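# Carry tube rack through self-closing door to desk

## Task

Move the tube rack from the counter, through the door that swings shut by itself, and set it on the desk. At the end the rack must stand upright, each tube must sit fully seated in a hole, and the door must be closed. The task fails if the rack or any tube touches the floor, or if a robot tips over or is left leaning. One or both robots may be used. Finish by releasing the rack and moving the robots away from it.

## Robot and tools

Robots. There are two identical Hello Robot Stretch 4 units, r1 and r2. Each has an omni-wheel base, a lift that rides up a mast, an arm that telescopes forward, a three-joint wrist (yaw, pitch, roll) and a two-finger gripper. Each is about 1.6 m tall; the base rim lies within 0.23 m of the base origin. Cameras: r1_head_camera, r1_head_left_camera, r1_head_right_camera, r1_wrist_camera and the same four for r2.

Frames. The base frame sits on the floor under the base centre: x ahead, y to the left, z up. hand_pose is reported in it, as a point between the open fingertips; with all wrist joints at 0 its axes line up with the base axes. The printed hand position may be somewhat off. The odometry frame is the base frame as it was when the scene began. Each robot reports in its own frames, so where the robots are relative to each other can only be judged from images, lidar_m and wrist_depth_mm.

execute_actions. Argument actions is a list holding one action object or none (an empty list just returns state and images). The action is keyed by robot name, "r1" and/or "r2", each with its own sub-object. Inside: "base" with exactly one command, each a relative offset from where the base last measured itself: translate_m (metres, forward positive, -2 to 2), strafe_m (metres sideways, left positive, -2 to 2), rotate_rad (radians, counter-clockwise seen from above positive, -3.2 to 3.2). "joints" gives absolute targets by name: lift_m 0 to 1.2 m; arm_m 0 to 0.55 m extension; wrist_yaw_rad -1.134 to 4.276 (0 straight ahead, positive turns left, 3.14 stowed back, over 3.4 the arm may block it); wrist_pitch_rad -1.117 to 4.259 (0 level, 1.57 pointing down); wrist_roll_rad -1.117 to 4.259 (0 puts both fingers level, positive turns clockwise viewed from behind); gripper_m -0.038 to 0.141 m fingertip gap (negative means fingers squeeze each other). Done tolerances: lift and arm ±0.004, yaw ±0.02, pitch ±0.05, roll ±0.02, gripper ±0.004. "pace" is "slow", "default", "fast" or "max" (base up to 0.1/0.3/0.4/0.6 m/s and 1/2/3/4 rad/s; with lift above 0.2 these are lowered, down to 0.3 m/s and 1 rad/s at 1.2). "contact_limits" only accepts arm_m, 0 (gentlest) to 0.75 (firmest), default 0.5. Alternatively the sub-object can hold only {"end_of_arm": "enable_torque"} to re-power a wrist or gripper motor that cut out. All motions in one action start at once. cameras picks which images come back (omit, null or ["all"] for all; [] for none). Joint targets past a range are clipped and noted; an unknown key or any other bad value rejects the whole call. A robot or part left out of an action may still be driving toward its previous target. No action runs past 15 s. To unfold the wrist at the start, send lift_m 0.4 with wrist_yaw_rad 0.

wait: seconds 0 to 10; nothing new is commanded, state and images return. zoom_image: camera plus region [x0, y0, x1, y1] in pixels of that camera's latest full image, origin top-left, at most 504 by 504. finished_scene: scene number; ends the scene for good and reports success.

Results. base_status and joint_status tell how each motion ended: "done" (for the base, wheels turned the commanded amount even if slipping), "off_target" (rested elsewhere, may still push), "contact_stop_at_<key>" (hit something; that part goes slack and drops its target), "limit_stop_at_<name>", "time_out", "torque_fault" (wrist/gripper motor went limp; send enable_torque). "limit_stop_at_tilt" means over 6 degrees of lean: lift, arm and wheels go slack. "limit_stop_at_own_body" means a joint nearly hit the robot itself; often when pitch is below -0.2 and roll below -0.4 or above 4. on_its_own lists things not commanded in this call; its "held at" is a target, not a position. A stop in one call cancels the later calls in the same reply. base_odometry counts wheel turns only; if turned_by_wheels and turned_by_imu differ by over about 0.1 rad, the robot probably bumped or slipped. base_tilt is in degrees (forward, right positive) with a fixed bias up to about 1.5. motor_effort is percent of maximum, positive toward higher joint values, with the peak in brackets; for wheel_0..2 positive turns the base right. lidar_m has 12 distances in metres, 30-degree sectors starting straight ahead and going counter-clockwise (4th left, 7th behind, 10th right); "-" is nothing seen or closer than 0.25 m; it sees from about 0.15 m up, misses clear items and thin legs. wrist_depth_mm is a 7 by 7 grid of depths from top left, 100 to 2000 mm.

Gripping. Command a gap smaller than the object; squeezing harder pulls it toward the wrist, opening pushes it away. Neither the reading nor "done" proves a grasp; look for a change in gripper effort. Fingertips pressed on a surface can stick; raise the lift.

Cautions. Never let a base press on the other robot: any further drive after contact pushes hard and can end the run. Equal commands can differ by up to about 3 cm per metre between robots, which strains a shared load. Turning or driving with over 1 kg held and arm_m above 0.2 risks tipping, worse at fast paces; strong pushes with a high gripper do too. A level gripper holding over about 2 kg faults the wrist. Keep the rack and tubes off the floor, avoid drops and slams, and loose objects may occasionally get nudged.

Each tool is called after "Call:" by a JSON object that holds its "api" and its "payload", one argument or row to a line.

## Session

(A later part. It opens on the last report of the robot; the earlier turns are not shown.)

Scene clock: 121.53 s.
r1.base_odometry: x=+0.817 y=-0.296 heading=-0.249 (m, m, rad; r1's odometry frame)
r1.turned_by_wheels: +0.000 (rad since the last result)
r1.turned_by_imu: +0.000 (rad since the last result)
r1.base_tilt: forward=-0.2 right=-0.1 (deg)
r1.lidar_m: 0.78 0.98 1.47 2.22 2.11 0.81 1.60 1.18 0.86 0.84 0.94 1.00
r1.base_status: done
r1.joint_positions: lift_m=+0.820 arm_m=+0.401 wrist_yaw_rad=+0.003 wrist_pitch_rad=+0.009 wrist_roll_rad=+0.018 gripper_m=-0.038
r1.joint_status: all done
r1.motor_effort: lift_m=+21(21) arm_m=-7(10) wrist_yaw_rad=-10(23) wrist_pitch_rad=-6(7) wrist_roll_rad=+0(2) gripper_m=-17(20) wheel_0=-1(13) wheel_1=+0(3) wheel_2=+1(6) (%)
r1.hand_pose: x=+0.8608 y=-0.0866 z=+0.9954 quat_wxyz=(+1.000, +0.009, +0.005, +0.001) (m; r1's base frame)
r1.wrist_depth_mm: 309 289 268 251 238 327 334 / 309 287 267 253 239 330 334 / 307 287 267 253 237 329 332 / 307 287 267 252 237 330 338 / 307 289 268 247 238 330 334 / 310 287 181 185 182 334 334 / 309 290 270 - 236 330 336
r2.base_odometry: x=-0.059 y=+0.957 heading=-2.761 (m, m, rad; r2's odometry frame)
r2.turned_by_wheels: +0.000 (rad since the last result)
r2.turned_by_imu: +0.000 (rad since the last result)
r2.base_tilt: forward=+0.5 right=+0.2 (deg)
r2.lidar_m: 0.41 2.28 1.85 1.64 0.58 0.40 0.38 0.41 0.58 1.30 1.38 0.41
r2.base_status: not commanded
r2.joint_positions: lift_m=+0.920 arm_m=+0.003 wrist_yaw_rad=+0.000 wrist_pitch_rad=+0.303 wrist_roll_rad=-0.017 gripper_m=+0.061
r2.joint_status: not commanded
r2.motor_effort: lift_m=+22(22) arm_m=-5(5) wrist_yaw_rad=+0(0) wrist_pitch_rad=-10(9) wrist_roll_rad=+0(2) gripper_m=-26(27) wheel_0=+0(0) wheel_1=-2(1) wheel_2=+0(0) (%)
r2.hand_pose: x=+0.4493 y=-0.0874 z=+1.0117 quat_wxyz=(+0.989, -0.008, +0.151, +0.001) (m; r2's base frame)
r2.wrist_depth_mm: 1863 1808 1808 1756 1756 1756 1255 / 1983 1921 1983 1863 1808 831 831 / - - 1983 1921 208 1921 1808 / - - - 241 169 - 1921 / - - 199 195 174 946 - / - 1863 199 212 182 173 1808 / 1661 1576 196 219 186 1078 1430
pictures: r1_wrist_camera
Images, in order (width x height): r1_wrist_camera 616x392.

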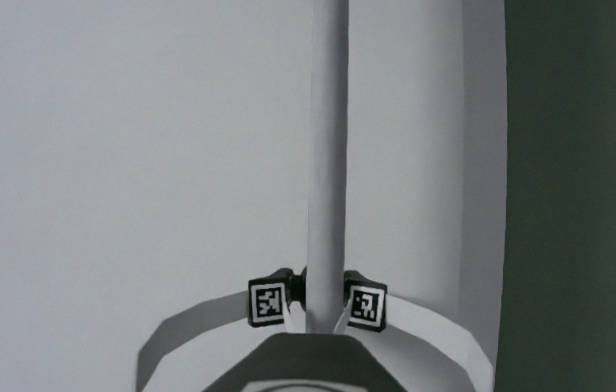

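Call:
{"api": "execute_actions", "payload": {
  "actions": [
    {"r1":{"joints":{"arm_m":0.305,"wrist_yaw_rad":-0.13},"base":{"strafe_m":0.072}}}
  ],
  "cameras": ["r1_wrist_camera"]
}}

Call:
{"api": "execute_actions", "payload": {
  "actions": [
    {"r1":{"joints":{"arm_m":0.221,"wrist_yaw_rad":-0.28},"base":{"strafe_m":0.085}}}
  ],
  "cameras": ["r1_wrist_camera"]
}}

Call:
{"api": "execute_actions", "payload": {
  "actions": [
    {"r1":{"joints":{"arm_m":0.151,"wrist_yaw_rad":-0.43},"base":{"strafe_m":0.097}}}
  ],
  "cameras": ["r1_wrist_camera"]
}}

Scene clock: 129.17 s.
r1.base_odometry: x=+0.835 y=-0.226 heading=-0.250 (m, m, rad; r1's odometry frame)
r1.turned_by_wheels: +0.000 (rad since the last result)
r1.turned_by_imu: +0.007 (rad since the last result)
r1.base_tilt: forward=-0.1 right=-0.1 (deg)
r1.lidar_m: 0.69 0.91 1.52 2.13 2.15 0.76 1.12 1.26 0.92 0.89 1.00 0.77
r1.base_status: done
r1.joint_positions: lift_m=+0.820 arm_m=+0.305 wrist_yaw_rad=-0.133 wrist_pitch_rad=+0.010 wrist_roll_rad=+0.018 gripper_m=-0.038
r1.joint_status: all done
r1.motor_effort: lift_m=+21(21) arm_m=-1(14) wrist_yaw_rad=+6(79) wrist_pitch_rad=-6(9) wrist_roll_rad=+2(2) gripper_m=-16(24) wheel_0=-3(10) wheel_1=-1(17) wheel_2=-2(20) (%)
r1.hand_pose: x=+0.7505 y=-0.1248 z=+0.9953 quat_wxyz=(+0.998, +0.009, +0.004, -0.066) (m; r1's base frame)
r1.wrist_depth_mm: 306 289 267 251 236 473 477 / 306 285 266 251 237 480 477 / 304 286 266 251 237 473 477 / 304 285 266 251 237 477 480 / 306 285 267 217 236 477 480 / 307 286 182 184 183 480 480 / 306 285 270 - 235 480 484
r2.base_odometry: x=-0.059 y=+0.957 heading=-2.761 (m, m, rad; r2's odometry frame)
r2.turned_by_wheels: +0.000 (rad since the last result)
r2.turned_by_imu: +0.001 (rad since the last result)
r2.base_tilt: forward=+0.5 right=+0.2 (deg)
r2.lidar_m: 0.38 2.26 1.87 1.67 0.58 0.41 0.38 0.41 0.57 1.31 1.37 0.40
r2.base_status: not commanded
r2.joint_positions: lift_m=+0.920 arm_m=+0.003 wrist_yaw_rad=+0.000 wrist_pitch_rad=+0.303 wrist_roll_rad=-0.017 gripper_m=+0.061
r2.joint_status: not commanded
r2.motor_effort: lift_m=+22(22) arm_m=-5(5) wrist_yaw_rad=+1(0) wrist_pitch_rad=-8(9) wrist_roll_rad=+0(1) gripper_m=-27(26) wheel_0=+0(0) wheel_1=-1(2) wheel_2=+0(0) (%)
r2.hand_pose: x=+0.4493 y=-0.0874 z=+1.0117 quat_wxyz=(+0.989, -0.008, +0.151, +0.001) (m; r2's base frame)
r2.wrist_depth_mm: 1863 1808 1863 1708 1661 778 1863 / - 1921 1921 1808 1661 741 1921 / - - 1983 1808 207 1983 1921 / - - - 241 169 - 1983 / - - 200 195 174 931 - / - 1921 199 211 182 173 1808 / 1661 1537 196 219 186 1078 1464
pictures: r1_wrist_camera
Images, in order (width x height): r1_wrist_camera 616x392.

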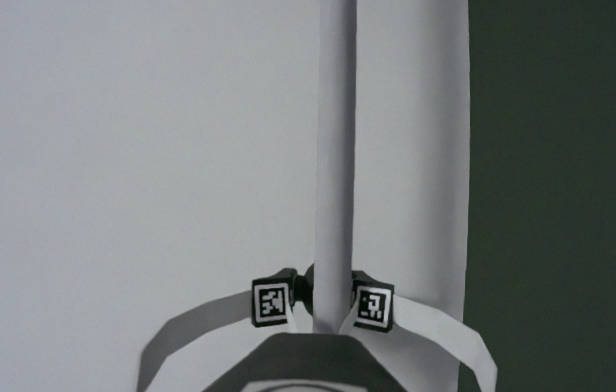

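Scene clock: 130.83 s.
r1.base_odometry: x=+0.856 y=-0.144 heading=-0.251 (m, m, rad; r1's odometry frame)
r1.turned_by_wheels: -0.001 (rad since the last result)
r1.turned_by_imu: +0.021 (rad since the last result)
r1.base_tilt: forward=-0.2 right=+0.0 (deg)
r1.lidar_m: 0.62 0.89 1.60 2.07 2.05 0.74 0.87 1.36 1.01 0.98 1.11 0.61
r1.base_status: done
r1.joint_positions: lift_m=+0.820 arm_m=+0.221 wrist_yaw_rad=-0.287 wrist_pitch_rad=+0.009 wrist_roll_rad=+0.018 gripper_m=-0.038
r1.joint_status: all done
r1.on_its_own: wrist_yaw_rad is at rest, and its effort (+19) is outside its rest range (-13 to +13)
r1.motor_effort: lift_m=+21(21) arm_m=-2(14) wrist_yaw_rad=+19(77) wrist_pitch_rad=-7(9) wrist_roll_rad=+2(3) gripper_m=-18(25) wheel_0=-8(10) wheel_1=-1(16) wheel_2=-4(21) (%)
r1.hand_pose: x=+0.6441 y=-0.1656 z=+0.9954 quat_wxyz=(+0.990, +0.009, +0.003, -0.143) (m; r1's base frame)
r1.wrist_depth_mm: 303 285 268 252 236 634 661 / 304 285 267 252 236 640 668 / 304 283 267 253 236 647 661 / 303 285 268 253 237 634 661 / 304 283 267 251 237 640 668 / 303 286 182 184 180 640 661 / 301 286 268 - 237 231 676
r2.base_odometry: x=-0.059 y=+0.957 heading=-2.761 (m, m, rad; r2's odometry frame)
r2.turned_by_wheels: +0.000 (rad since the last result)
r2.turned_by_imu: +0.000 (rad since the last result)
r2.base_tilt: forward=+0.5 right=+0.2 (deg)
r2.lidar_m: 0.40 2.27 1.86 1.66 0.57 0.42 0.37 0.40 0.56 1.31 1.37 0.39
r2.base_status: not commanded
r2.joint_positions: lift_m=+0.920 arm_m=+0.003 wrist_yaw_rad=+0.000 wrist_pitch_rad=+0.303 wrist_roll_rad=-0.017 gripper_m=+0.061
r2.joint_status: not commanded
r2.motor_effort: lift_m=+22(22) arm_m=-5(5) wrist_yaw_rad=+0(1) wrist_pitch_rad=-9(9) wrist_roll_rad=-2(1) gripper_m=-25(23) wheel_0=+0(0) wheel_1=-2(1) wheel_2=+0(0) (%)
r2.hand_pose: x=+0.4493 y=-0.0874 z=+1.0117 quat_wxyz=(+0.989, -0.008, +0.151, +0.001) (m; r2's base frame)
r2.wrist_depth_mm: 1808 1863 1808 1661 1537 778 1808 / 1921 1983 1921 1756 1308 732 1863 / - - 1983 1756 206 1983 1983 / - - - 241 169 - 1983 / - - 200 194 174 - - / - 1863 199 210 182 173 1756 / 1618 1499 196 218 186 1430 1464
pictures: r1_wrist_camera
Images, in order (width x height): r1_wrist_camera 616x392.

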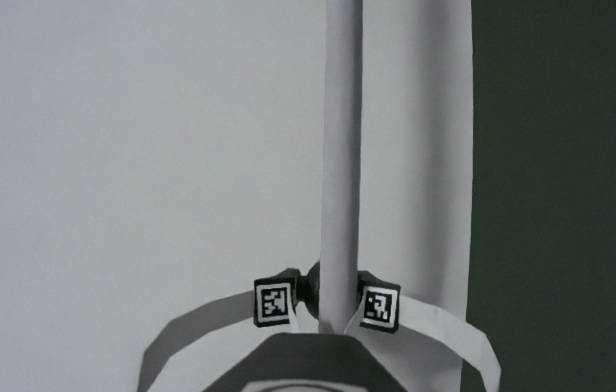

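Scene clock: 132.57 s.
r1.base_odometry: x=+0.880 y=-0.050 heading=-0.252 (m, m, rad; r1's odometry frame)
r1.turned_by_wheels: -0.001 (rad since the last result)
r1.turned_by_imu: +0.015 (rad since the last result)
r1.base_tilt: forward=-0.3 right=+0.0 (deg)
r1.lidar_m: 0.61 0.90 1.65 1.98 2.03 0.68 0.70 1.46 1.08 1.08 1.22 0.49
r1.base_status: done
r1.joint_positions: lift_m=+0.820 arm_m=+0.151 wrist_yaw_rad=-0.437 wrist_pitch_rad=+0.010 wrist_roll_rad=+0.018 gripper_m=-0.038
r1.joint_status: all done
r1.on_its_own: wrist_yaw_rad is at rest, and its effort (+19) is outside its rest range (-13 to +13)
r1.motor_effort: lift_m=+21(21) arm_m=-2(13) wrist_yaw_rad=+19(80) wrist_pitch_rad=-7(8) wrist_roll_rad=+1(3) gripper_m=-18(22) wheel_0=-6(14) wheel_1=-1(15) wheel_2=-4(17) (%)
r1.hand_pose: x=+0.5467 y=-0.2013 z=+0.9952 quat_wxyz=(+0.976, +0.010, +0.003, -0.217) (m; r1's base frame)
r1.wrist_depth_mm: 297 278 259 245 232 820 891 / 296 278 260 246 230 831 904 / 297 277 260 245 231 842 891 / 297 278 260 246 231 842 904 / 297 278 260 244 231 831 891 / 298 278 183 189 178 842 904 / 297 279 263 - 230 225 904
r2.base_odometry: x=-0.059 y=+0.957 heading=-2.761 (m, m, rad; r2's odometry frame)
r2.turned_by_wheels: +0.000 (rad since the last result)
r2.turned_by_imu: +0.000 (rad since the last result)
r2.base_tilt: forward=+0.5 right=+0.1 (deg)
r2.lidar_m: 0.39 2.25 1.87 1.61 0.58 0.42 0.39 0.40 0.58 1.31 1.38 0.41
r2.base_status: not commanded
r2.joint_positions: lift_m=+0.920 arm_m=+0.003 wrist_yaw_rad=+0.000 wrist_pitch_rad=+0.303 wrist_roll_rad=-0.017 gripper_m=+0.061
r2.joint_status: not commanded
r2.motor_effort: lift_m=+22(22) arm_m=-5(5) wrist_yaw_rad=+1(1) wrist_pitch_rad=-9(10) wrist_roll_rad=+1(2) gripper_m=-29(27) wheel_0=+0(0) wheel_1=-1(1) wheel_2=+0(0) (%)
r2.hand_pose: x=+0.4493 y=-0.0874 z=+1.0117 quat_wxyz=(+0.989, -0.008, +0.151, +0.001) (m; r2's base frame)
r2.wrist_depth_mm: 1863 1808 1756 1618 788 1756 1808 / 1921 1983 1921 1661 723 1921 1863 / - - - 1661 207 - 1921 / - - - 241 169 - - / - - 200 194 174 - - / - 1863 199 211 182 173 1863 / 1661 1499 195 218 185 1430 1430
pictures: r1_wrist_camera
Images, in order (width x height): r1_wrist_camera 616x392.

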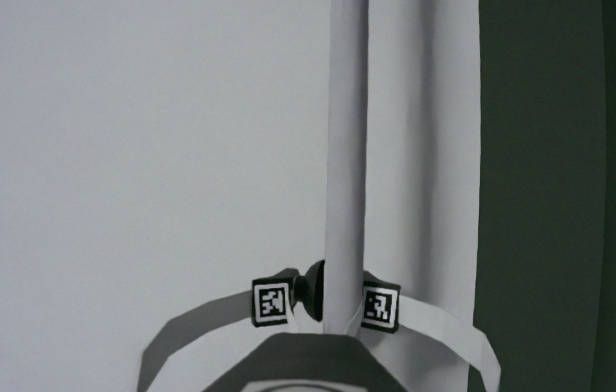

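Call:
{"api": "execute_actions", "payload": {
  "actions": [
    {"r1":{"joints":{"arm_m":0.11,"wrist_yaw_rad":-0.51},"base":{"strafe_m":0.05},"pace":"slow"}}
  ],
  "cameras": []
}}

Call:
{"api": "execute_actions", "payload": {
  "actions": [
    {"r1":{"joints":{"arm_m":0.083,"wrist_yaw_rad":-0.59},"base":{"strafe_m":0.054},"pace":"slow"}}
  ],
  "cameras": ["r1_wrist_camera"]
}}

Call:
{"api": "execute_actions", "payload": {
  "actions": [
    {"r1":{"joints":{"arm_m":0.062,"wrist_yaw_rad":-0.67},"base":{"strafe_m":0.056},"pace":"slow"}}
  ],
  "cameras": []
}}

Call:
{"api": "execute_actions", "payload": {
  "actions": [
    {"r1":{"joints":{"arm_m":0.045,"wrist_yaw_rad":-0.75},"base":{"strafe_m":0.057},"pace":"slow"}}
  ],
  "cameras": ["r1_wrist_camera","r1_head_camera"]
}}

Scene clock: 137.33 s.
r1.base_odometry: x=+0.892 y=-0.002 heading=-0.252 (m, m, rad; r1's odometry frame)
r1.turned_by_wheels: +0.000 (rad since the last result)
r1.turned_by_imu: +0.000 (rad since the last result)
r1.base_tilt: forward=-0.2 right=-0.1 (deg)
r1.lidar_m: 0.57 0.90 1.67 1.93 2.04 0.71 0.68 1.51 1.16 1.12 1.26 0.47
r1.base_status: done
r1.joint_positions: lift_m=+0.820 arm_m=+0.111 wrist_yaw_rad=-0.513 wrist_pitch_rad=+0.010 wrist_roll_rad=+0.018 gripper_m=-0.038
r1.joint_status: all done
r1.motor_effort: lift_m=+20(21) arm_m=-5(11) wrist_yaw_rad=+10(26) wrist_pitch_rad=-6(7) wrist_roll_rad=+2(3) gripper_m=-17(19) wheel_0=-4(10) wheel_1=+1(6) wheel_2=-2(3) (%)
r1.hand_pose: x=+0.4902 y=-0.2178 z=+0.9952 quat_wxyz=(+0.967, +0.010, +0.003, -0.254) (m; r1's base frame)
r1.wrist_depth_mm: 300 285 267 252 238 976 1060 / 298 282 267 252 238 976 1060 / 301 282 267 252 239 960 1060 / 301 283 265 253 239 960 1042 / 301 282 265 222 240 976 1042 / 300 285 182 185 182 960 1060 / 301 286 267 - 237 960 1078
r2.base_odometry: x=-0.059 y=+0.957 heading=-2.761 (m, m, rad; r2's odometry frame)
r2.turned_by_wheels: +0.000 (rad since the last result)
r2.turned_by_imu: +0.001 (rad since the last result)
r2.base_tilt: forward=+0.5 right=+0.2 (deg)
r2.lidar_m: 0.39 2.28 1.85 1.64 0.60 0.42 0.38 0.41 0.55 1.29 1.39 0.44
r2.base_status: not commanded
r2.joint_positions: lift_m=+0.920 arm_m=+0.003 wrist_yaw_rad=+0.000 wrist_pitch_rad=+0.303 wrist_roll_rad=-0.017 gripper_m=+0.061
r2.joint_status: not commanded
r2.motor_effort: lift_m=+22(22) arm_m=-5(5) wrist_yaw_rad=+0(1) wrist_pitch_rad=-9(9) wrist_roll_rad=+0(0) gripper_m=-23(25) wheel_0=+0(0) wheel_1=-1(1) wheel_2=+0(0) (%)
r2.hand_pose: x=+0.4493 y=-0.0874 z=+1.0117 quat_wxyz=(+0.989, -0.008, +0.151, +0.001) (m; r2's base frame)
r2.wrist_depth_mm: 1863 1921 1756 1537 750 1808 1808 / 1983 1921 1921 1618 723 1863 1863 / - - 1983 1618 206 1983 1921 / - - - 241 169 - 1983 / - - 200 194 174 - - / - 1921 199 211 182 172 1863 / 1618 1537 196 219 186 1430 1430
pictures: none
No camera images: the call's "cameras" was empty. Leave "cameras" out to get every camera's image.

Scene clock: 139.00 s.
r1.base_odometry: x=+0.906 y=+0.050 heading=-0.253 (m, m, rad; r1's odometry frame)
r1.turned_by_wheels: +0.000 (rad since the last result)
r1.turned_by_imu: +0.000 (rad since the last result)
r1.base_tilt: forward=-0.2 right=+0.0 (deg)
r1.lidar_m: 0.55 0.95 1.64 1.86 2.04 0.99 0.67 1.58 1.21 1.16 1.29 0.43
r1.base_status: done
r1.joint_positions: lift_m=+0.820 arm_m=+0.084 wrist_yaw_rad=-0.592 wrist_pitch_rad=+0.010 wrist_roll_rad=+0.018 gripper_m=-0.038
r1.joint_status: all done
r1.motor_effort: lift_m=+21(21) arm_m=-6(11) wrist_yaw_rad=+5(47) wrist_pitch_rad=-6(9) wrist_roll_rad=+2(2) gripper_m=-17(20) wheel_0=-4(10) wheel_1=-1(6) wheel_2=-1(7) (%)
r1.hand_pose: x=+0.4454 y=-0.2336 z=+0.9952 quat_wxyz=(+0.956, +0.010, +0.002, -0.292) (m; r1's base frame)
r1.wrist_depth_mm: 296 279 266 253 240 1118 1098 / 296 281 265 251 240 1118 1118 / 297 278 265 251 239 1118 1118 / 297 279 265 252 240 1138 1098 / 296 279 265 224 239 1118 1098 / 297 281 182 185 181 1138 1078 / 296 282 266 - 238 1098 1078
r2.base_odometry: x=-0.059 y=+0.957 heading=-2.761 (m, m, rad; r2's odometry frame)
r2.turned_by_wheels: +0.000 (rad since the last result)
r2.turned_by_imu: +0.000 (rad since the last result)
r2.base_tilt: forward=+0.5 right=+0.2 (deg)
r2.lidar_m: 0.40 2.29 1.85 1.65 0.59 0.41 0.39 0.41 0.57 1.29 1.37 0.40
r2.base_status: not commanded
r2.joint_positions: lift_m=+0.920 arm_m=+0.003 wrist_yaw_rad=+0.000 wrist_pitch_rad=+0.303 wrist_roll_rad=-0.017 gripper_m=+0.061
r2.joint_status: not commanded
r2.motor_effort: lift_m=+22(22) arm_m=-5(5) wrist_yaw_rad=+1(0) wrist_pitch_rad=-10(9) wrist_roll_rad=-1(0) gripper_m=-27(26) wheel_0=+0(0) wheel_1=-2(2) wheel_2=+0(0) (%)
r2.hand_pose: x=+0.4493 y=-0.0874 z=+1.0117 quat_wxyz=(+0.989, -0.008, +0.151, +0.001) (m; r2's base frame)
r2.wrist_depth_mm: 1921 1863 1756 1499 1281 1808 1808 / 1921 1983 1921 1537 715 1863 1863 / - - 1983 1576 207 1983 1983 / - - - 242 169 - - / - - 199 193 175 - - / - 1863 199 211 183 172 1808 / 1661 1499 196 219 186 1464 1430
pictures: r1_wrist_camera
Images, in order (width x height): r1_wrist_camera 616x392.

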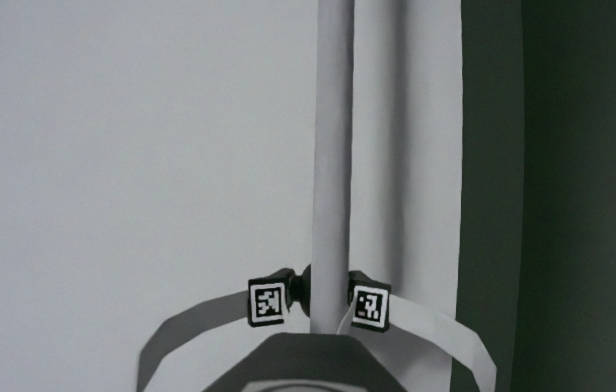

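Scene clock: 140.67 s.
r1.base_odometry: x=+0.920 y=+0.104 heading=-0.253 (m, m, rad; r1's odometry frame)
r1.turned_by_wheels: -0.001 (rad since the last result)
r1.turned_by_imu: +0.000 (rad since the last result)
r1.base_tilt: forward=-0.2 right=+0.0 (deg)
r1.lidar_m: 0.57 0.96 1.65 1.82 1.96 1.01 0.66 1.64 1.26 1.24 1.33 0.43
r1.base_status: done
r1.joint_positions: lift_m=+0.820 arm_m=+0.063 wrist_yaw_rad=-0.673 wrist_pitch_rad=+0.010 wrist_roll_rad=+0.018 gripper_m=-0.038
r1.joint_status: all done
r1.motor_effort: lift_m=+21(21) arm_m=-5(10) wrist_yaw_rad=+6(54) wrist_pitch_rad=-8(9) wrist_roll_rad=+1(3) gripper_m=-18(20) wheel_0=-5(8) wheel_1=+1(6) wheel_2=-2(7) (%)
r1.hand_pose: x=+0.4049 y=-0.2481 z=+0.9952 quat_wxyz=(+0.944, +0.010, +0.002, -0.330) (m; r1's base frame)
r1.wrist_depth_mm: 290 277 263 251 240 1255 1098 / 291 277 262 250 241 1281 1098 / 290 277 264 252 239 1229 1098 / 291 276 264 252 240 1229 1118 / 291 277 264 221 241 1229 1118 / 293 277 182 185 181 1229 1118 / 291 279 265 - 239 1160 1078
r2.base_odometry: x=-0.059 y=+0.957 heading=-2.761 (m, m, rad; r2's odometry frame)
r2.turned_by_wheels: +0.000 (rad since the last result)
r2.turned_by_imu: +0.000 (rad since the last result)
r2.base_tilt: forward=+0.5 right=+0.2 (deg)
r2.lidar_m: 0.41 2.29 1.86 1.63 0.59 0.41 0.38 0.39 0.54 1.32 1.35 0.42
r2.base_status: not commanded
r2.joint_positions: lift_m=+0.920 arm_m=+0.003 wrist_yaw_rad=+0.000 wrist_pitch_rad=+0.303 wrist_roll_rad=-0.017 gripper_m=+0.061
r2.joint_status: not commanded
r2.motor_effort: lift_m=+22(22) arm_m=-5(5) wrist_yaw_rad=+0(1) wrist_pitch_rad=-9(9) wrist_roll_rad=-1(2) gripper_m=-25(25) wheel_0=+0(0) wheel_1=-2(2) wheel_2=+0(0) (%)
r2.hand_pose: x=+0.4493 y=-0.0874 z=+1.0117 quat_wxyz=(+0.989, -0.008, +0.151, +0.001) (m; r2's base frame)
r2.wrist_depth_mm: 1983 1863 1808 1366 1281 1863 1863 / 1983 1921 1921 707 1308 1921 1921 / - - 1983 1499 207 1983 1921 / - - - 239 169 - - / - - 200 193 174 - - / - 1921 200 211 183 172 1808 / 1618 1537 196 218 186 1464 1464
pictures: none
No camera images: the call's "cameras" was empty. Leave "cameras" out to get every camera's image.

Scene clock: 142.37 s.
r1.base_odometry: x=+0.934 y=+0.159 heading=-0.254 (m, m, rad; r1's odometry frame)
r1.turned_by_wheels: +0.000 (rad since the last result)
r1.turned_by_imu: +0.000 (rad since the last result)
r1.base_tilt: forward=-0.3 right=+0.0 (deg)
r1.lidar_m: 0.54 1.06 1.65 1.74 1.91 1.08 0.65 1.68 1.33 1.27 0.46 0.38
r1.base_status: done
r1.joint_positions: lift_m=+0.820 arm_m=+0.046 wrist_yaw_rad=-0.753 wrist_pitch_rad=+0.010 wrist_roll_rad=+0.018 gripper_m=-0.038
r1.joint_status: all done
r1.motor_effort: lift_m=+21(21) arm_m=-5(12) wrist_yaw_rad=+8(55) wrist_pitch_rad=-8(9) wrist_roll_rad=-1(2) gripper_m=-17(21) wheel_0=-4(11) wheel_1=+2(7) wheel_2=-2(7) (%)
r1.hand_pose: x=+0.3673 y=-0.2611 z=+0.9953 quat_wxyz=(+0.930, +0.010, +0.001, -0.368) (m; r1's base frame)
r1.wrist_depth_mm: 283 273 260 251 241 1255 1118 / 286 273 260 251 241 1205 1118 / 285 272 262 251 242 1229 1118 / 286 273 262 251 241 1255 1138 / 286 273 260 218 241 1308 1118 / 285 273 183 185 183 1281 1118 / 286 274 264 - 241 1182 1118
r2.base_odometry: x=-0.059 y=+0.957 heading=-2.761 (m, m, rad; r2's odometry frame)
r2.turned_by_wheels: +0.000 (rad since the last result)
r2.turned_by_imu: +0.000 (rad since the last result)
r2.base_tilt: forward=+0.5 right=+0.2 (deg)
r2.lidar_m: 0.39 2.29 1.85 1.65 0.60 0.42 0.39 0.42 0.57 1.31 1.37 0.43
r2.base_status: not commanded
r2.joint_positions: lift_m=+0.920 arm_m=+0.003 wrist_yaw_rad=+0.000 wrist_pitch_rad=+0.303 wrist_roll_rad=-0.017 gripper_m=+0.061
r2.joint_status: not commanded
r2.motor_effort: lift_m=+22(22) arm_m=-5(5) wrist_yaw_rad=+2(0) wrist_pitch_rad=-9(9) wrist_roll_rad=-1(1) gripper_m=-26(25) wheel_0=+0(0) wheel_1=-1(2) wheel_2=+0(0) (%)
r2.hand_pose: x=+0.4493 y=-0.0874 z=+1.0117 quat_wxyz=(+0.989, -0.008, +0.151, +0.001) (m; r2's base frame)
r2.wrist_depth_mm: 1863 1921 1756 1255 1229 1808 1756 / 1983 1921 1921 715 1921 1863 1863 / - - 1983 1098 208 1983 1921 / - - - 241 169 - - / - - 200 194 174 - - / - 1808 199 211 182 173 1808 / 1661 1464 196 219 185 1464 1464
pictures: r1_head_camera, r1_wrist_camera
Images, in order (width x height): r1_head_camera 420x560, r1_wrist_camera 616x392.

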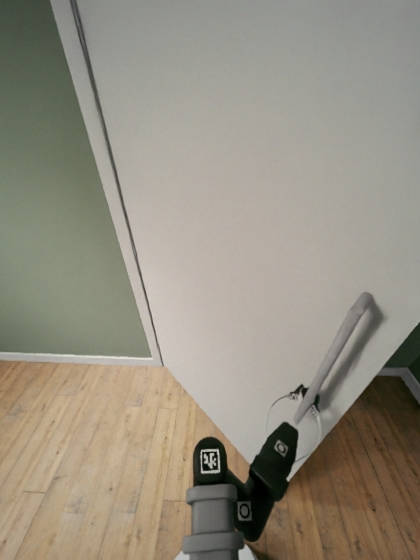

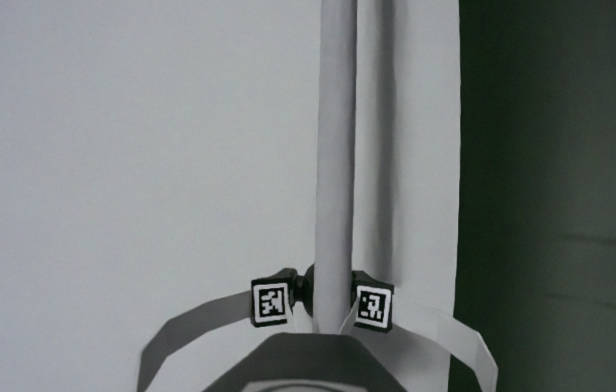

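Call:
{"api": "execute_actions", "payload": {
  "actions": [
    {"r1":{"joints":{"arm_m":0.03,"wrist_yaw_rad":-0.83},"base":{"strafe_m":0.062},"pace":"slow"},"r2":{"base":{"strafe_m":-0.15},"pace":"slow"}}
  ],
  "cameras": []
}}

Call:
{"api": "execute_actions", "payload": {
  "actions": [
    {"r1":{"joints":{"arm_m":0.02,"wrist_yaw_rad":-0.91},"base":{"strafe_m":0.063},"pace":"slow"}}
  ],
  "cameras": []
}}

Call:
{"api": "execute_actions", "payload": {
  "actions": [
    {"r1":{"joints":{"arm_m":0.014,"wrist_yaw_rad":-0.99},"base":{"strafe_m":0.064},"pace":"slow"}}
  ],
  "cameras": []
}}

Call:
{"api": "execute_actions", "payload": {
  "actions": [
    {"r1":{"joints":{"arm_m":0.012,"wrist_yaw_rad":-1.07},"base":{"strafe_m":0.064},"pace":"slow"}}
  ],
  "cameras": ["r1_wrist_camera","r1_head_camera","r2_head_camera"]
}}

Scene clock: 148.63 s.
r1.base_odometry: x=+0.949 y=+0.219 heading=-0.254 (m, m, rad; r1's odometry frame)
r1.turned_by_wheels: -0.001 (rad since the last result)
r1.turned_by_imu: +0.000 (rad since the last result)
r1.base_tilt: forward=-0.3 right=+0.0 (deg)
r1.lidar_m: 0.56 1.13 1.68 1.69 1.84 1.59 0.73 0.73 1.35 1.35 0.40 0.34
r1.base_status: done
r1.joint_positions: lift_m=+0.820 arm_m=+0.031 wrist_yaw_rad=-0.835 wrist_pitch_rad=+0.010 wrist_roll_rad=+0.018 gripper_m=-0.038
r1.joint_status: all done
r1.motor_effort: lift_m=+21(21) arm_m=-4(9) wrist_yaw_rad=+13(52) wrist_pitch_rad=-6(9) wrist_roll_rad=+2(1) gripper_m=-18(19) wheel_0=-5(10) wheel_1=+2(5) wheel_2=-3(6) (%)
r1.hand_pose: x=+0.3305 y=-0.2725 z=+0.9953 quat_wxyz=(+0.914, +0.010, +0.001, -0.405) (m; r1's base frame)
r1.wrist_depth_mm: 279 271 258 251 240 1255 1118 / 279 270 259 250 238 1281 1160 / 282 270 259 251 241 1255 1118 / 281 270 259 251 241 1255 1138 / 282 268 259 213 242 1281 1138 / 282 271 181 184 180 1308 1118 / 283 272 262 - 241 715 1118
r2.base_odometry: x=-0.115 y=+1.096 heading=-2.761 (m, m, rad; r2's odometry frame)
r2.turned_by_wheels: +0.000 (rad since the last result)
r2.turned_by_imu: +0.002 (rad since the last result)
r2.base_tilt: forward=+0.5 right=+0.2 (deg)
r2.lidar_m: 0.41 0.99 2.03 1.63 0.57 0.42 0.39 0.41 0.58 1.15 1.21 0.41
r2.base_status: done
r2.joint_positions: lift_m=+0.920 arm_m=+0.003 wrist_yaw_rad=+0.000 wrist_pitch_rad=+0.303 wrist_roll_rad=-0.017 gripper_m=+0.061
r2.joint_status: not commanded
r2.motor_effort: lift_m=+22(22) arm_m=-5(5) wrist_yaw_rad=+1(0) wrist_pitch_rad=-9(9) wrist_roll_rad=+0(1) gripper_m=-25(24) wheel_0=+1(5) wheel_1=-1(7) wheel_2=-1(3) (%)
r2.hand_pose: x=+0.4493 y=-0.0874 z=+1.0117 quat_wxyz=(+0.989, -0.008, +0.151, +0.001) (m; r2's base frame)
r2.wrist_depth_mm: 1808 1808 1430 1281 1921 1808 1756 / - 1921 707 1308 1983 1863 1756 / - - 1118 1281 206 1983 1756 / - - 1808 241 170 - 1808 / - - 200 193 175 - 1808 / - 1863 199 211 188 173 1661 / 1661 1537 196 217 185 1464 1464
pictures: none
No camera images: the call's "cameras" was empty. Leave "cameras" out to get every camera's image.

Scene clock: 150.40 s.
r1.base_odometry: x=+0.965 y=+0.280 heading=-0.255 (m, m, rad; r1's odometry frame)
r1.turned_by_wheels: -0.001 (rad since the last result)
r1.turned_by_imu: -0.001 (rad since the last result)
r1.base_tilt: forward=-0.1 right=+0.0 (deg)
r1.lidar_m: 0.55 1.13 1.67 1.63 1.79 1.60 0.76 0.74 1.44 1.40 0.35 0.36
r1.base_status: done
r1.joint_positions: lift_m=+0.820 arm_m=+0.021 wrist_yaw_rad=-0.917 wrist_pitch_rad=+0.009 wrist_roll_rad=+0.018 gripper_m=-0.038
r1.joint_status: all done
r1.on_its_own: wrist_yaw_rad is at rest, and its effort (+18) is outside its rest range (-13 to +13)
r1.motor_effort: lift_m=+21(21) arm_m=-4(11) wrist_yaw_rad=+18(49) wrist_pitch_rad=-6(8) wrist_roll_rad=+2(2) gripper_m=-16(18) wheel_0=-6(10) wheel_1=+1(9) wheel_2=-4(7) (%)
r1.hand_pose: x=+0.2977 y=-0.2821 z=+0.9954 quat_wxyz=(+0.897, +0.010, +0.000, -0.443) (m; r1's base frame)
r1.wrist_depth_mm: 274 267 258 249 239 1281 1160 / 276 267 257 249 240 1308 1182 / 277 268 257 250 242 1281 1182 / 277 266 258 249 240 1281 1160 / 276 268 256 250 240 1308 1160 / 277 267 182 184 181 1255 1138 / 277 268 257 - 240 741 1138
r2.base_odometry: x=-0.115 y=+1.096 heading=-2.761 (m, m, rad; r2's odometry frame)
r2.turned_by_wheels: +0.000 (rad since the last result)
r2.turned_by_imu: +0.000 (rad since the last result)
r2.base_tilt: forward=+0.5 right=+0.2 (deg)
r2.lidar_m: 0.40 0.99 2.02 1.64 0.58 0.41 0.39 0.42 0.57 1.16 1.23 0.44
r2.base_status: not commanded
r2.joint_positions: lift_m=+0.920 arm_m=+0.003 wrist_yaw_rad=+0.000 wrist_pitch_rad=+0.303 wrist_roll_rad=-0.017 gripper_m=+0.061
r2.joint_status: not commanded
r2.motor_effort: lift_m=+22(22) arm_m=-5(5) wrist_yaw_rad=+0(2) wrist_pitch_rad=-8(9) wrist_roll_rad=+0(1) gripper_m=-27(26) wheel_0=+1(1) wheel_1=-1(2) wheel_2=-1(1) (%)
r2.hand_pose: x=+0.4493 y=-0.0874 z=+1.0117 quat_wxyz=(+0.989, -0.008, +0.151, +0.001) (m; r2's base frame)
r2.wrist_depth_mm: 1921 1921 1336 1160 1863 1808 1808 / 1983 707 1308 1281 1983 1863 1863 / - - 1042 1205 208 1983 1863 / - - 1661 242 171 - 1808 / - - 200 194 174 - 1756 / - 1863 198 212 182 173 1661 / 1708 1537 196 219 186 1499 1430
pictures: none
No camera images: the call's "cameras" was empty. Leave "cameras" out to get every camera's image.

Scene clock: 152.17 s.
r1.base_odometry: x=+0.981 y=+0.342 heading=-0.256 (m, m, rad; r1's odometry frame)
r1.turned_by_wheels: -0.001 (rad since the last result)
r1.turned_by_imu: -0.001 (rad since the last result)
r1.base_tilt: forward=-0.3 right=+0.0 (deg)
r1.lidar_m: 0.57 1.14 1.61 1.57 1.73 1.58 0.96 0.73 1.53 1.48 0.32 0.39
r1.base_status: done
r1.joint_positions: lift_m=+0.820 arm_m=+0.015 wrist_yaw_rad=-0.999 wrist_pitch_rad=+0.010 wrist_roll_rad=+0.018 gripper_m=-0.038
r1.joint_status: all done
r1.on_its_own: wrist_yaw_rad is at rest, and its effort (+25) is outside its rest range (-13 to +13)
r1.motor_effort: lift_m=+21(21) arm_m=-4(10) wrist_yaw_rad=+25(43) wrist_pitch_rad=-7(8) wrist_roll_rad=+3(2) gripper_m=-18(20) wheel_0=-7(13) wheel_1=+1(6) wheel_2=-5(4) (%)
r1.hand_pose: x=+0.2682 y=-0.2899 z=+0.9953 quat_wxyz=(+0.878, +0.010, +0.000, -0.479) (m; r1's base frame)
r1.wrist_depth_mm: 272 264 255 249 240 1336 1205 / 271 264 255 248 242 1308 1205 / 272 266 255 249 241 1281 1229 / 273 263 256 248 241 1308 1205 / 272 264 255 249 241 1281 1205 / 272 264 182 186 180 1336 1205 / 273 266 256 - 241 1255 1160
r2.base_odometry: x=-0.115 y=+1.096 heading=-2.761 (m, m, rad; r2's odometry frame)
r2.turned_by_wheels: +0.000 (rad since the last result)
r2.turned_by_imu: +0.000 (rad since the last result)
r2.base_tilt: forward=+0.5 right=+0.2 (deg)
r2.lidar_m: 0.41 0.95 2.01 1.65 0.58 0.40 0.38 0.40 0.56 1.17 1.22 0.41
r2.base_status: not commanded
r2.joint_positions: lift_m=+0.920 arm_m=+0.003 wrist_yaw_rad=+0.000 wrist_pitch_rad=+0.303 wrist_roll_rad=-0.017 gripper_m=+0.061
r2.joint_status: not commanded
r2.motor_effort: lift_m=+22(22) arm_m=-5(5) wrist_yaw_rad=+0(0) wrist_pitch_rad=-9(9) wrist_roll_rad=+0(1) gripper_m=-26(27) wheel_0=+1(2) wheel_1=-2(2) wheel_2=-1(1) (%)
r2.hand_pose: x=+0.4493 y=-0.0874 z=+1.0117 quat_wxyz=(+0.989, -0.008, +0.151, +0.001) (m; r2's base frame)
r2.wrist_depth_mm: 1863 1808 1366 - 1863 1863 1808 / 1983 707 1430 - 1921 1921 1863 / - - 1397 - 208 1983 1808 / - - 1499 241 169 - 1808 / - - 200 193 174 - 1808 / - 1863 199 211 182 173 1708 / 1708 1281 196 219 186 1464 1464
pictures: none
No camera images: the call's "cameras" was empty. Leave "cameras" out to get every camera's image.

Scene clock: 153.93 s.
r1.base_odometry: x=+0.997 y=+0.404 heading=-0.257 (m, m, rad; r1's odometry frame)
r1.turned_by_wheels: -0.001 (rad since the last result)
r1.turned_by_imu: -0.001 (rad since the last result)
r1.base_tilt: forward=-0.3 right=-0.1 (deg)
r1.lidar_m: 0.60 1.16 1.55 1.51 1.63 1.53 1.00 0.76 1.56 1.52 0.30 0.41
r1.base_status: done
r1.joint_positions: lift_m=+0.820 arm_m=+0.013 wrist_yaw_rad=-1.081 wrist_pitch_rad=+0.010 wrist_roll_rad=+0.018 gripper_m=-0.038
r1.joint_status: all done
r1.on_its_own: wrist_yaw_rad is at rest, and its effort (+30) is outside its rest range (-13 to +13)
r1.motor_effort: lift_m=+21(21) arm_m=-3(7) wrist_yaw_rad=+30(31) wrist_pitch_rad=-8(7) wrist_roll_rad=+1(1) gripper_m=-16(20) wheel_0=-5(12) wheel_1=+0(10) wheel_2=-5(6) (%)
r1.hand_pose: x=+0.2420 y=-0.2957 z=+0.9953 quat_wxyz=(+0.857, +0.010, +0.000, -0.515) (m; r1's base frame)
r1.wrist_depth_mm: 267 262 254 248 241 1308 1229 / 268 259 254 250 241 1336 1281 / 267 260 254 248 241 1366 1255 / 267 262 253 248 242 1308 1229 / 268 262 255 248 242 1336 1255 / 268 263 252 187 179 1366 1229 / 267 262 256 - 242 1308 1229
r2.base_odometry: x=-0.115 y=+1.096 heading=-2.761 (m, m, rad; r2's odometry frame)
r2.turned_by_wheels: +0.000 (rad since the last result)
r2.turned_by_imu: +0.000 (rad since the last result)
r2.base_tilt: forward=+0.5 right=+0.2 (deg)
r2.lidar_m: 0.40 0.96 2.01 1.63 0.58 0.38 0.37 0.39 0.58 1.15 1.21 0.40
r2.base_status: not commanded
r2.joint_positions: lift_m=+0.920 arm_m=+0.003 wrist_yaw_rad=+0.000 wrist_pitch_rad=+0.303 wrist_roll_rad=-0.017 gripper_m=+0.061
r2.joint_status: not commanded
r2.motor_effort: lift_m=+22(22) arm_m=-5(5) wrist_yaw_rad=+1(0) wrist_pitch_rad=-9(9) wrist_roll_rad=-1(1) gripper_m=-24(27) wheel_0=+2(2) wheel_1=-2(2) wheel_2=-1(1) (%)
r2.hand_pose: x=+0.4493 y=-0.0874 z=+1.0117 quat_wxyz=(+0.989, -0.008, +0.151, +0.001) (m; r2's base frame)
r2.wrist_depth_mm: 1863 1863 1255 - 1863 1863 1756 / 707 750 1397 - 1863 1863 1756 / - 1008 1281 - 207 1983 1756 / - - 1661 241 168 - 1808 / - - 200 193 175 - 1863 / - 917 199 211 183 172 1661 / 1661 1281 196 220 186 1430 1464
pictures: r1_head_camera, r1_wrist_camera, r2_head_camera
Images, in order (width x height): r1_head_camera 420x560, r1_wrist_camera 616x392, r2_head_camera 420x560.

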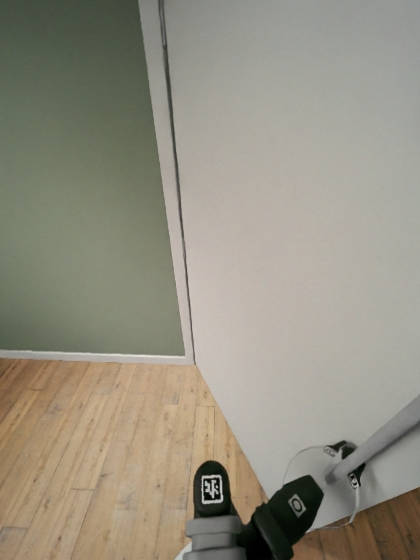

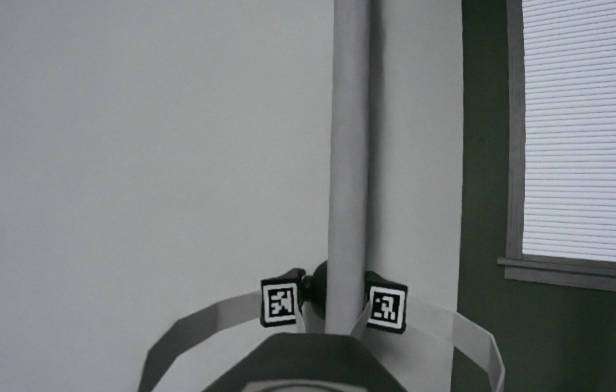

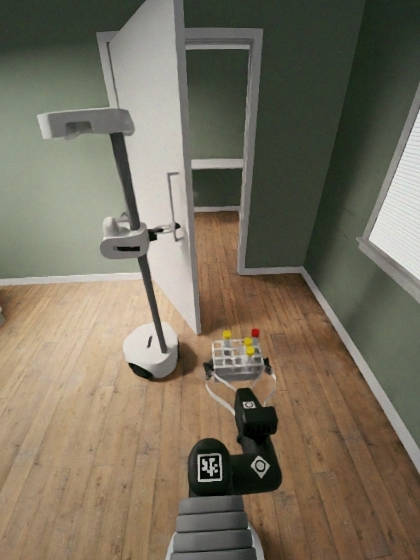

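Call:
{"api": "execute_actions", "payload": {
  "actions": [
    {"r1":{"joints":{"arm_m":0.0,"wrist_yaw_rad":-1.13},"base":{"strafe_m":0.07},"pace":"slow"},"r2":{"base":{"strafe_m":-0.1},"pace":"slow"}}
  ],
  "cameras": []
}}

Call:
{"api": "execute_actions", "payload": {
  "actions": [
    {"r1":{"base":{"strafe_m":0.07},"pace":"slow"}}
  ],
  "cameras": ["r1_wrist_camera","r2_head_camera"]
}}

Scene clock: 158.57 s.
r1.base_odometry: x=+1.015 y=+0.471 heading=-0.257 (m, m, rad; r1's odometry frame)
r1.turned_by_wheels: -0.001 (rad since the last result)
r1.turned_by_imu: -0.001 (rad since the last result)
r1.base_tilt: forward=-0.2 right=+0.0 (deg)
r1.lidar_m: 0.66 1.17 1.44 1.45 1.57 1.54 1.11 0.86 1.66 1.60 0.29 0.39
r1.base_status: done
r1.joint_positions: lift_m=+0.820 arm_m=+0.001 wrist_yaw_rad=-1.136 wrist_pitch_rad=+0.010 wrist_roll_rad=+0.018 gripper_m=-0.038
r1.joint_status: all done
r1.on_its_own: wrist_yaw_rad is at rest, and its effort (+18) is outside its rest range (-13 to +13)
r1.motor_effort: lift_m=+21(21) arm_m=-4(6) wrist_yaw_rad=+18(26) wrist_pitch_rad=-6(7) wrist_roll_rad=+1(2) gripper_m=-18(20) wheel_0=-6(11) wheel_1=+1(5) wheel_2=-4(4) (%)
r1.hand_pose: x=+0.2136 y=-0.2985 z=+0.9953 quat_wxyz=(+0.843, +0.010, -0.001, -0.538) (m; r1's base frame)
r1.wrist_depth_mm: 272 265 256 248 240 1397 1308 / 273 265 255 250 240 1430 1308 / 273 265 256 250 240 1430 1308 / 273 266 257 250 241 1397 1308 / 273 265 257 249 240 1397 1281 / 274 266 182 185 180 1397 1281 / 274 266 258 - 242 1366 1336
r2.base_odometry: x=-0.152 y=+1.189 heading=-2.761 (m, m, rad; r2's odometry frame)
r2.turned_by_wheels: +0.000 (rad since the last result)
r2.turned_by_imu: +0.001 (rad since the last result)
r2.base_tilt: forward=+0.5 right=+0.2 (deg)
r2.lidar_m: 0.41 1.04 2.13 1.61 0.56 0.40 0.38 0.41 0.58 1.07 1.10 0.45
r2.base_status: done
r2.joint_positions: lift_m=+0.920 arm_m=+0.003 wrist_yaw_rad=+0.000 wrist_pitch_rad=+0.303 wrist_roll_rad=-0.017 gripper_m=+0.061
r2.joint_status: not commanded
r2.motor_effort: lift_m=+22(22) arm_m=-5(5) wrist_yaw_rad=+1(1) wrist_pitch_rad=-9(9) wrist_roll_rad=+0(1) gripper_m=-25(26) wheel_0=+0(4) wheel_1=-2(5) wheel_2=-1(1) (%)
r2.hand_pose: x=+0.4493 y=-0.0874 z=+1.0117 quat_wxyz=(+0.989, -0.008, +0.151, +0.001) (m; r2's base frame)
r2.wrist_depth_mm: 1808 1921 - - 1863 1808 1661 / 741 1921 - - 1921 1921 1661 / 820 1983 1499 - 207 1983 1661 / - - 1499 240 170 - 1661 / - - 200 194 174 - 1661 / - 891 199 211 189 172 1576 / 1661 1042 196 218 186 1464 1464
pictures: none
No camera images: the call's "cameras" was empty. Leave "cameras" out to get every camera's image.

Scene clock: 160.40 s.
r1.base_odometry: x=+1.033 y=+0.539 heading=-0.259 (m, m, rad; r1's odometry frame)
r1.turned_by_wheels: -0.001 (rad since the last result)
r1.turned_by_imu: -0.003 (rad since the last result)
r1.base_tilt: forward=-0.2 right=+0.0 (deg)
r1.lidar_m: 0.70 1.16 1.42 1.38 1.48 1.56 1.51 0.91 1.72 1.67 0.31 0.41
r1.base_status: done
r1.joint_positions: lift_m=+0.820 arm_m=+0.000 wrist_yaw_rad=-1.138 wrist_pitch_rad=+0.010 wrist_roll_rad=+0.017 gripper_m=-0.038
r1.joint_status: not commanded
r1.on_its_own: wrist_yaw_rad is at rest, and its effort (+22) is outside its rest range (-13 to +13)
r1.motor_effort: lift_m=+21(21) arm_m=+0(4) wrist_yaw_rad=+22(22) wrist_pitch_rad=-5(9) wrist_roll_rad=+3(4) gripper_m=-14(19) wheel_0=-7(11) wheel_1=+2(8) wheel_2=-11(12) (%)
r1.hand_pose: x=+0.2126 y=-0.2985 z=+0.9953 quat_wxyz=(+0.842, +0.010, -0.001, -0.539) (m; r1's base frame)
r1.wrist_depth_mm: 285 274 260 247 232 230 1366 / 286 272 260 248 232 230 1366 / 287 272 259 248 233 231 1366 / 286 273 259 248 232 232 1366 / 287 272 259 249 232 230 1366 / 287 273 255 200 175 230 1366 / 287 273 257 - 235 229 1336
r2.base_odometry: x=-0.152 y=+1.189 heading=-2.761 (m, m, rad; r2's odometry frame)
r2.turned_by_wheels: +0.000 (rad since the last result)
r2.turned_by_imu: +0.000 (rad since the last result)
r2.base_tilt: forward=+0.5 right=+0.1 (deg)
r2.lidar_m: 0.42 1.06 2.12 1.62 0.59 0.41 0.38 0.40 0.56 1.06 1.11 0.43
r2.base_status: not commanded
r2.joint_positions: lift_m=+0.920 arm_m=+0.003 wrist_yaw_rad=+0.000 wrist_pitch_rad=+0.303 wrist_roll_rad=-0.017 gripper_m=+0.061
r2.joint_status: not commanded
r2.motor_effort: lift_m=+22(22) arm_m=-5(5) wrist_yaw_rad=+1(0) wrist_pitch_rad=-9(9) wrist_roll_rad=+2(0) gripper_m=-25(27) wheel_0=+0(0) wheel_1=-1(1) wheel_2=-1(1) (%)
r2.hand_pose: x=+0.4493 y=-0.0874 z=+1.0117 quat_wxyz=(+0.989, -0.008, +0.151, +0.001) (m; r2's base frame)
r2.wrist_depth_mm: 1863 1921 - - 1863 1808 1618 / 1921 1983 - - 1863 1863 1618 / 991 - - - 208 1983 1661 / - - - 240 171 - 1708 / - - 199 194 174 - 1756 / 1983 991 199 211 189 173 1537 / 1661 1229 196 219 186 1430 1464
pictures: r1_wrist_camera, r2_head_camera
Images, in order (width x height): r1_wrist_camera 616x392, r2_head_camera 420x560.

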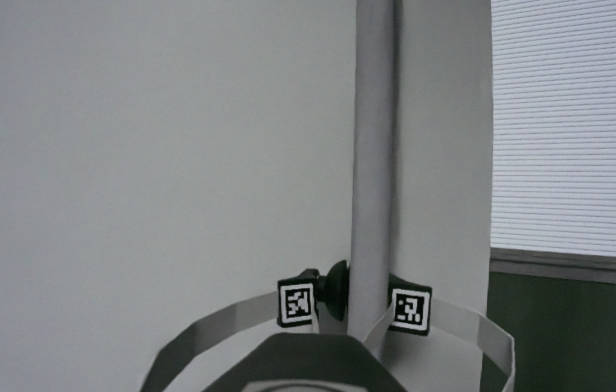

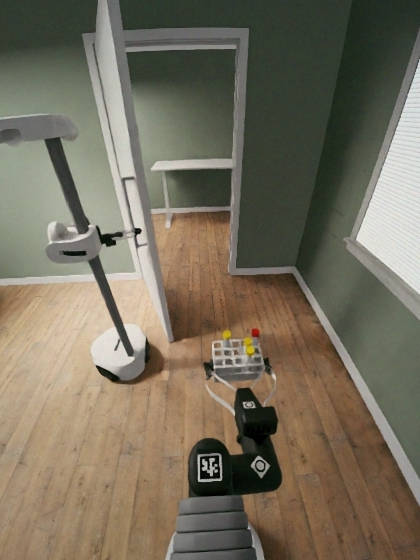

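Call:
{"api": "execute_actions", "payload": {
  "actions": [
    {"r2":{"base":{"strafe_m":-0.35}}}
  ],
  "cameras": []
}}

Call:
{"api": "execute_actions", "payload": {
  "actions": [
    {"r2":{"base":{"rotate_rad":0.23},"pace":"slow"}}
  ],
  "cameras": []
}}

Call:
{"api": "execute_actions", "payload": {
  "actions": [
    {"r2":{"base":{"translate_m":1.0}}}
  ],
  "cameras": ["r2_head_left_camera","r2_head_camera"]
}}

Scene clock: 166.97 s.
r1.base_odometry: x=+1.033 y=+0.539 heading=-0.259 (m, m, rad; r1's odometry frame)
r1.turned_by_wheels: +0.000 (rad since the last result)
r1.turned_by_imu: +0.001 (rad since the last result)
r1.base_tilt: forward=-0.3 right=+0.0 (deg)
r1.lidar_m: 0.69 1.17 1.40 1.38 1.50 1.54 1.51 1.28 1.20 1.67 0.27 0.39
r1.base_status: not commanded
r1.joint_positions: lift_m=+0.820 arm_m=+0.000 wrist_yaw_rad=-1.138 wrist_pitch_rad=+0.010 wrist_roll_rad=+0.017 gripper_m=-0.038
r1.joint_status: not commanded
r1.on_its_own: wrist_yaw_rad is at rest, and its effort (+21) is outside its rest range (-13 to +13)
r1.motor_effort: lift_m=+21(21) arm_m=+0(0) wrist_yaw_rad=+21(21) wrist_pitch_rad=-7(7) wrist_roll_rad=+2(3) gripper_m=-15(16) wheel_0=-7(7) wheel_1=+2(1) wheel_2=-11(11) (%)
r1.hand_pose: x=+0.2126 y=-0.2985 z=+0.9953 quat_wxyz=(+0.842, +0.010, -0.001, -0.539) (m; r1's base frame)
r1.wrist_depth_mm: 286 273 259 248 232 231 1336 / 287 273 259 246 232 231 1366 / 289 273 258 248 232 231 1366 / 289 273 258 247 233 231 1366 / 287 273 259 248 234 230 1366 / 287 272 256 200 174 229 1366 / 286 276 257 - 234 230 1366
r2.base_odometry: x=-0.282 y=+1.514 heading=-2.761 (m, m, rad; r2's odometry frame)
r2.turned_by_wheels: +0.000 (rad since the last result)
r2.turned_by_imu: +0.003 (rad since the last result)
r2.base_tilt: forward=+0.5 right=+0.2 (deg)
r2.lidar_m: 0.39 1.26 1.31 1.60 0.58 0.42 0.37 0.41 0.56 0.71 0.75 0.42
r2.base_status: done
r2.joint_positions: lift_m=+0.920 arm_m=+0.003 wrist_yaw_rad=+0.000 wrist_pitch_rad=+0.303 wrist_roll_rad=-0.017 gripper_m=+0.061
r2.joint_status: not commanded
r2.motor_effort: lift_m=+22(22) arm_m=-5(5) wrist_yaw_rad=+1(1) wrist_pitch_rad=-10(10) wrist_roll_rad=+0(1) gripper_m=-22(27) wheel_0=+0(6) wheel_1=+0(10) wheel_2=-1(2) (%)
r2.hand_pose: x=+0.4493 y=-0.0874 z=+1.0117 quat_wxyz=(+0.989, -0.008, +0.151, +0.001) (m; r2's base frame)
r2.wrist_depth_mm: 1182 - - 1921 1808 1576 1042 / 1229 - - 1921 1921 1618 1060 / 1255 - - 1983 208 1661 1060 / - - - 241 169 1661 1078 / - - 200 193 174 1336 1098 / - 1205 200 211 188 172 1008 / 1336 1464 196 219 185 1397 1160
pictures: none
No camera images: the call's "cameras" was empty. Leave "cameras" out to get every camera's image.

Scene clock: 168.20 s.
r1.base_odometry: x=+1.033 y=+0.539 heading=-0.259 (m, m, rad; r1's odometry frame)
r1.turned_by_wheels: +0.000 (rad since the last result)
r1.turned_by_imu: +0.000 (rad since the last result)
r1.base_tilt: forward=-0.2 right=-0.1 (deg)
r1.lidar_m: 0.71 1.16 1.42 1.38 1.47 1.54 1.52 1.29 1.10 1.67 0.30 0.39
r1.base_status: not commanded
r1.joint_positions: lift_m=+0.820 arm_m=+0.000 wrist_yaw_rad=-1.138 wrist_pitch_rad=+0.010 wrist_roll_rad=+0.017 gripper_m=-0.038
r1.joint_status: not commanded
r1.on_its_own: wrist_yaw_rad is at rest, and its effort (+24) is outside its rest range (-13 to +13)
r1.motor_effort: lift_m=+21(21) arm_m=+0(0) wrist_yaw_rad=+24(21) wrist_pitch_rad=-6(6) wrist_roll_rad=+3(2) gripper_m=-13(14) wheel_0=-7(7) wheel_1=+2(1) wheel_2=-11(11) (%)
r1.hand_pose: x=+0.2126 y=-0.2985 z=+0.9953 quat_wxyz=(+0.842, +0.010, -0.001, -0.539) (m; r1's base frame)
r1.wrist_depth_mm: 287 273 259 249 231 229 1397 / 287 274 259 247 233 230 1366 / 287 273 258 248 234 231 1336 / 287 271 259 247 232 231 1366 / 286 272 259 248 232 231 1366 / 287 273 256 200 174 229 1366 / 286 273 258 - 234 229 1366
r2.base_odometry: x=-0.282 y=+1.514 heading=-2.531 (m, m, rad; r2's odometry frame)
r2.turned_by_wheels: +0.230 (rad since the last result)
r2.turned_by_imu: +0.231 (rad since the last result)
r2.base_tilt: forward=+0.5 right=+0.2 (deg)
r2.lidar_m: 0.38 1.27 2.38 0.86 0.48 0.37 0.36 0.46 0.72 0.71 0.82 0.44
r2.base_status: done
r2.joint_positions: lift_m=+0.920 arm_m=+0.003 wrist_yaw_rad=+0.000 wrist_pitch_rad=+0.303 wrist_roll_rad=-0.017 gripper_m=+0.061
r2.joint_status: not commanded
r2.motor_effort: lift_m=+22(22) arm_m=-5(5) wrist_yaw_rad=+1(1) wrist_pitch_rad=-9(9) wrist_roll_rad=+0(1) gripper_m=-26(26) wheel_0=+0(5) wheel_1=-1(3) wheel_2=-2(6) (%)
r2.hand_pose: x=+0.4493 y=-0.0874 z=+1.0117 quat_wxyz=(+0.989, -0.008, +0.151, +0.001) (m; r2's base frame)
r2.wrist_depth_mm: - - - - - 1708 1618 / 991 - - - - 1808 1708 / 1160 - 1537 - 207 1863 1708 / - - 1430 241 214 1921 1863 / - - 200 195 175 1983 1863 / - 1138 198 211 187 173 1661 / 1576 1255 195 218 186 1464 1430
pictures: none
No camera images: the call's "cameras" was empty. Leave "cameras" out to get every camera's image.

Scene clock: 173.00 s.
r1.base_odometry: x=+1.033 y=+0.539 heading=-0.259 (m, m, rad; r1's odometry frame)
r1.turned_by_wheels: +0.000 (rad since the last result)
r1.turned_by_imu: +0.001 (rad since the last result)
r1.base_tilt: forward=-0.2 right=+0.0 (deg)
r1.lidar_m: 0.68 1.16 1.41 1.37 1.49 1.56 1.52 1.65 0.56 0.58 0.27 0.37
r1.base_status: not commanded
r1.joint_positions: lift_m=+0.820 arm_m=+0.000 wrist_yaw_rad=-1.138 wrist_pitch_rad=+0.010 wrist_roll_rad=+0.017 gripper_m=-0.038
r1.joint_status: not commanded
r1.on_its_own: wrist_yaw_rad is at rest, and its effort (+21) is outside its rest range (-13 to +13)
r1.motor_effort: lift_m=+21(21) arm_m=+0(0) wrist_yaw_rad=+21(22) wrist_pitch_rad=-8(7) wrist_roll_rad=+3(3) gripper_m=-15(14) wheel_0=-7(7) wheel_1=+1(1) wheel_2=-11(11) (%)
r1.hand_pose: x=+0.2126 y=-0.2985 z=+0.9953 quat_wxyz=(+0.842, +0.010, -0.001, -0.539) (m; r1's base frame)
r1.wrist_depth_mm: 286 273 258 248 232 230 1366 / 289 272 259 247 233 231 1366 / 286 272 259 249 232 232 1366 / 287 273 259 248 233 231 574 / 285 273 259 248 234 231 1336 / 289 273 255 200 174 229 1366 / 286 273 258 - 235 229 1366
r2.base_odometry: x=-1.101 y=+0.941 heading=-2.531 (m, m, rad; r2's odometry frame)
r2.turned_by_wheels: +0.000 (rad since the last result)
r2.turned_by_imu: +0.003 (rad since the last result)
r2.base_tilt: forward=+0.5 right=+0.2 (deg)
r2.lidar_m: 0.39 0.45 0.56 0.60 1.62 1.36 1.36 1.15 0.89 0.91 1.03 0.44
r2.base_status: done
r2.joint_positions: lift_m=+0.920 arm_m=+0.003 wrist_yaw_rad=+0.000 wrist_pitch_rad=+0.303 wrist_roll_rad=-0.017 gripper_m=+0.061
r2.joint_status: not commanded
r2.motor_effort: lift_m=+22(22) arm_m=-5(5) wrist_yaw_rad=+1(1) wrist_pitch_rad=-9(9) wrist_roll_rad=-1(0) gripper_m=-25(27) wheel_0=+0(5) wheel_1=+0(6) wheel_2=+1(8) (%)
r2.hand_pose: x=+0.4493 y=-0.0874 z=+1.0117 quat_wxyz=(+0.989, -0.008, +0.151, +0.001) (m; r2's base frame)
r2.wrist_depth_mm: 691 - - - - - 798 / 676 1205 - - - - 842 / 654 1098 - - 208 - 891 / 647 1060 - 241 170 1008 904 / 627 1025 200 194 176 976 931 / 609 768 198 211 189 173 976 / 564 866 196 219 186 1098 1060
pictures: r2_head_camera, r2_head_left_camera
Images, in order (width x height): r2_head_camera 420x560, r2_head_left_camera 420x672.

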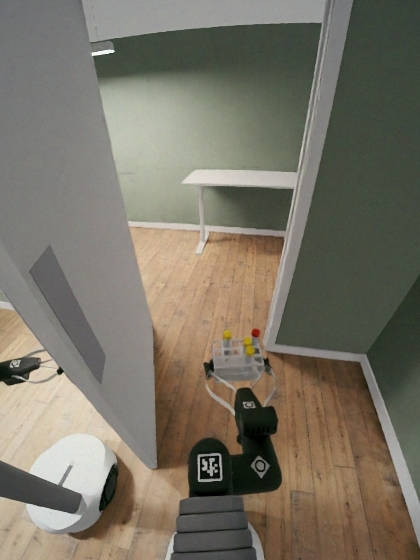

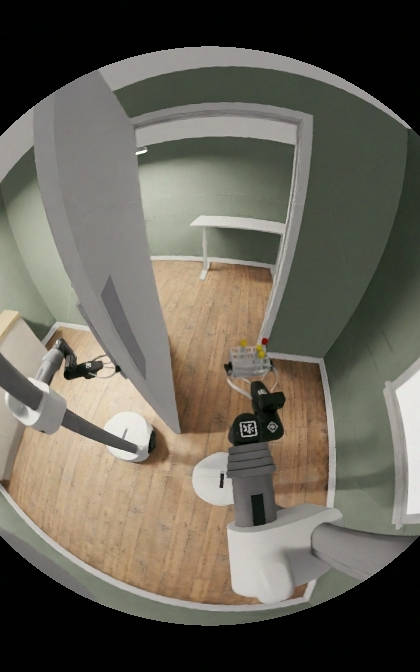

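Call:
{"api": "execute_actions", "payload": {
  "actions": [
    {"r2":{"base":{"translate_m":0.6}}}
  ],
  "cameras": ["r2_head_left_camera","r2_head_camera"]
}}

Scene clock: 180.27 s.
r1.base_odometry: x=+1.033 y=+0.539 heading=-0.259 (m, m, rad; r1's odometry frame)
r1.turned_by_wheels: +0.000 (rad since the last result)
r1.turned_by_imu: +0.001 (rad since the last result)
r1.base_tilt: forward=-0.3 right=-0.1 (deg)
r1.lidar_m: 0.71 1.17 1.40 1.37 1.47 1.55 1.51 1.63 1.72 0.66 0.28 0.40
r1.base_status: not commanded
r1.joint_positions: lift_m=+0.820 arm_m=+0.000 wrist_yaw_rad=-1.138 wrist_pitch_rad=+0.010 wrist_roll_rad=+0.017 gripper_m=-0.038
r1.joint_status: not commanded
r1.on_its_own: wrist_yaw_rad is at rest, and its effort (+21) is outside its rest range (-13 to +13)
r1.motor_effort: lift_m=+21(21) arm_m=-1(0) wrist_yaw_rad=+21(20) wrist_pitch_rad=-5(8) wrist_roll_rad=+2(4) gripper_m=-13(15) wheel_0=-7(7) wheel_1=+2(1) wheel_2=-11(11) (%)
r1.hand_pose: x=+0.2126 y=-0.2985 z=+0.9953 quat_wxyz=(+0.842, +0.010, -0.001, -0.539) (m; r1's base frame)
r1.wrist_depth_mm: 287 272 258 247 232 230 1336 / 287 274 258 247 232 231 1366 / 289 273 259 249 233 231 1336 / 287 272 258 247 232 231 1366 / 286 273 259 247 233 231 1366 / 287 273 256 199 174 229 1336 / 286 274 258 - 233 229 1397
r2.base_odometry: x=-1.593 y=+0.597 heading=-2.531 (m, m, rad; r2's odometry frame)
r2.turned_by_wheels: +0.000 (rad since the last result)
r2.turned_by_imu: +0.002 (rad since the last result)
r2.base_tilt: forward=+0.5 right=+0.2 (deg)
r2.lidar_m: 0.40 0.53 0.36 0.30 0.31 1.93 1.97 1.28 1.05 1.08 0.76 0.41
r2.base_status: done
r2.joint_positions: lift_m=+0.920 arm_m=+0.003 wrist_yaw_rad=+0.000 wrist_pitch_rad=+0.303 wrist_roll_rad=-0.017 gripper_m=+0.061
r2.joint_status: not commanded
r2.motor_effort: lift_m=+22(22) arm_m=-5(5) wrist_yaw_rad=+1(1) wrist_pitch_rad=-9(9) wrist_roll_rad=+1(1) gripper_m=-24(25) wheel_0=+1(6) wheel_1=+0(4) wheel_2=+1(9) (%)
r2.hand_pose: x=+0.4493 y=-0.0874 z=+1.0117 quat_wxyz=(+0.989, -0.008, +0.151, +0.001) (m; r2's base frame)
r2.wrist_depth_mm: - - - - - - - / - - - - - - - / - - - - 207 - - / - - - 241 194 - - / - - 200 194 175 - - / 788 1808 199 211 182 173 1808 / 723 1537 196 218 186 1499 1430
pictures: r2_head_camera, r2_head_left_camera
Images, in order (width x height): r2_head_camera 420x560, r2_head_left_camera 420x672.

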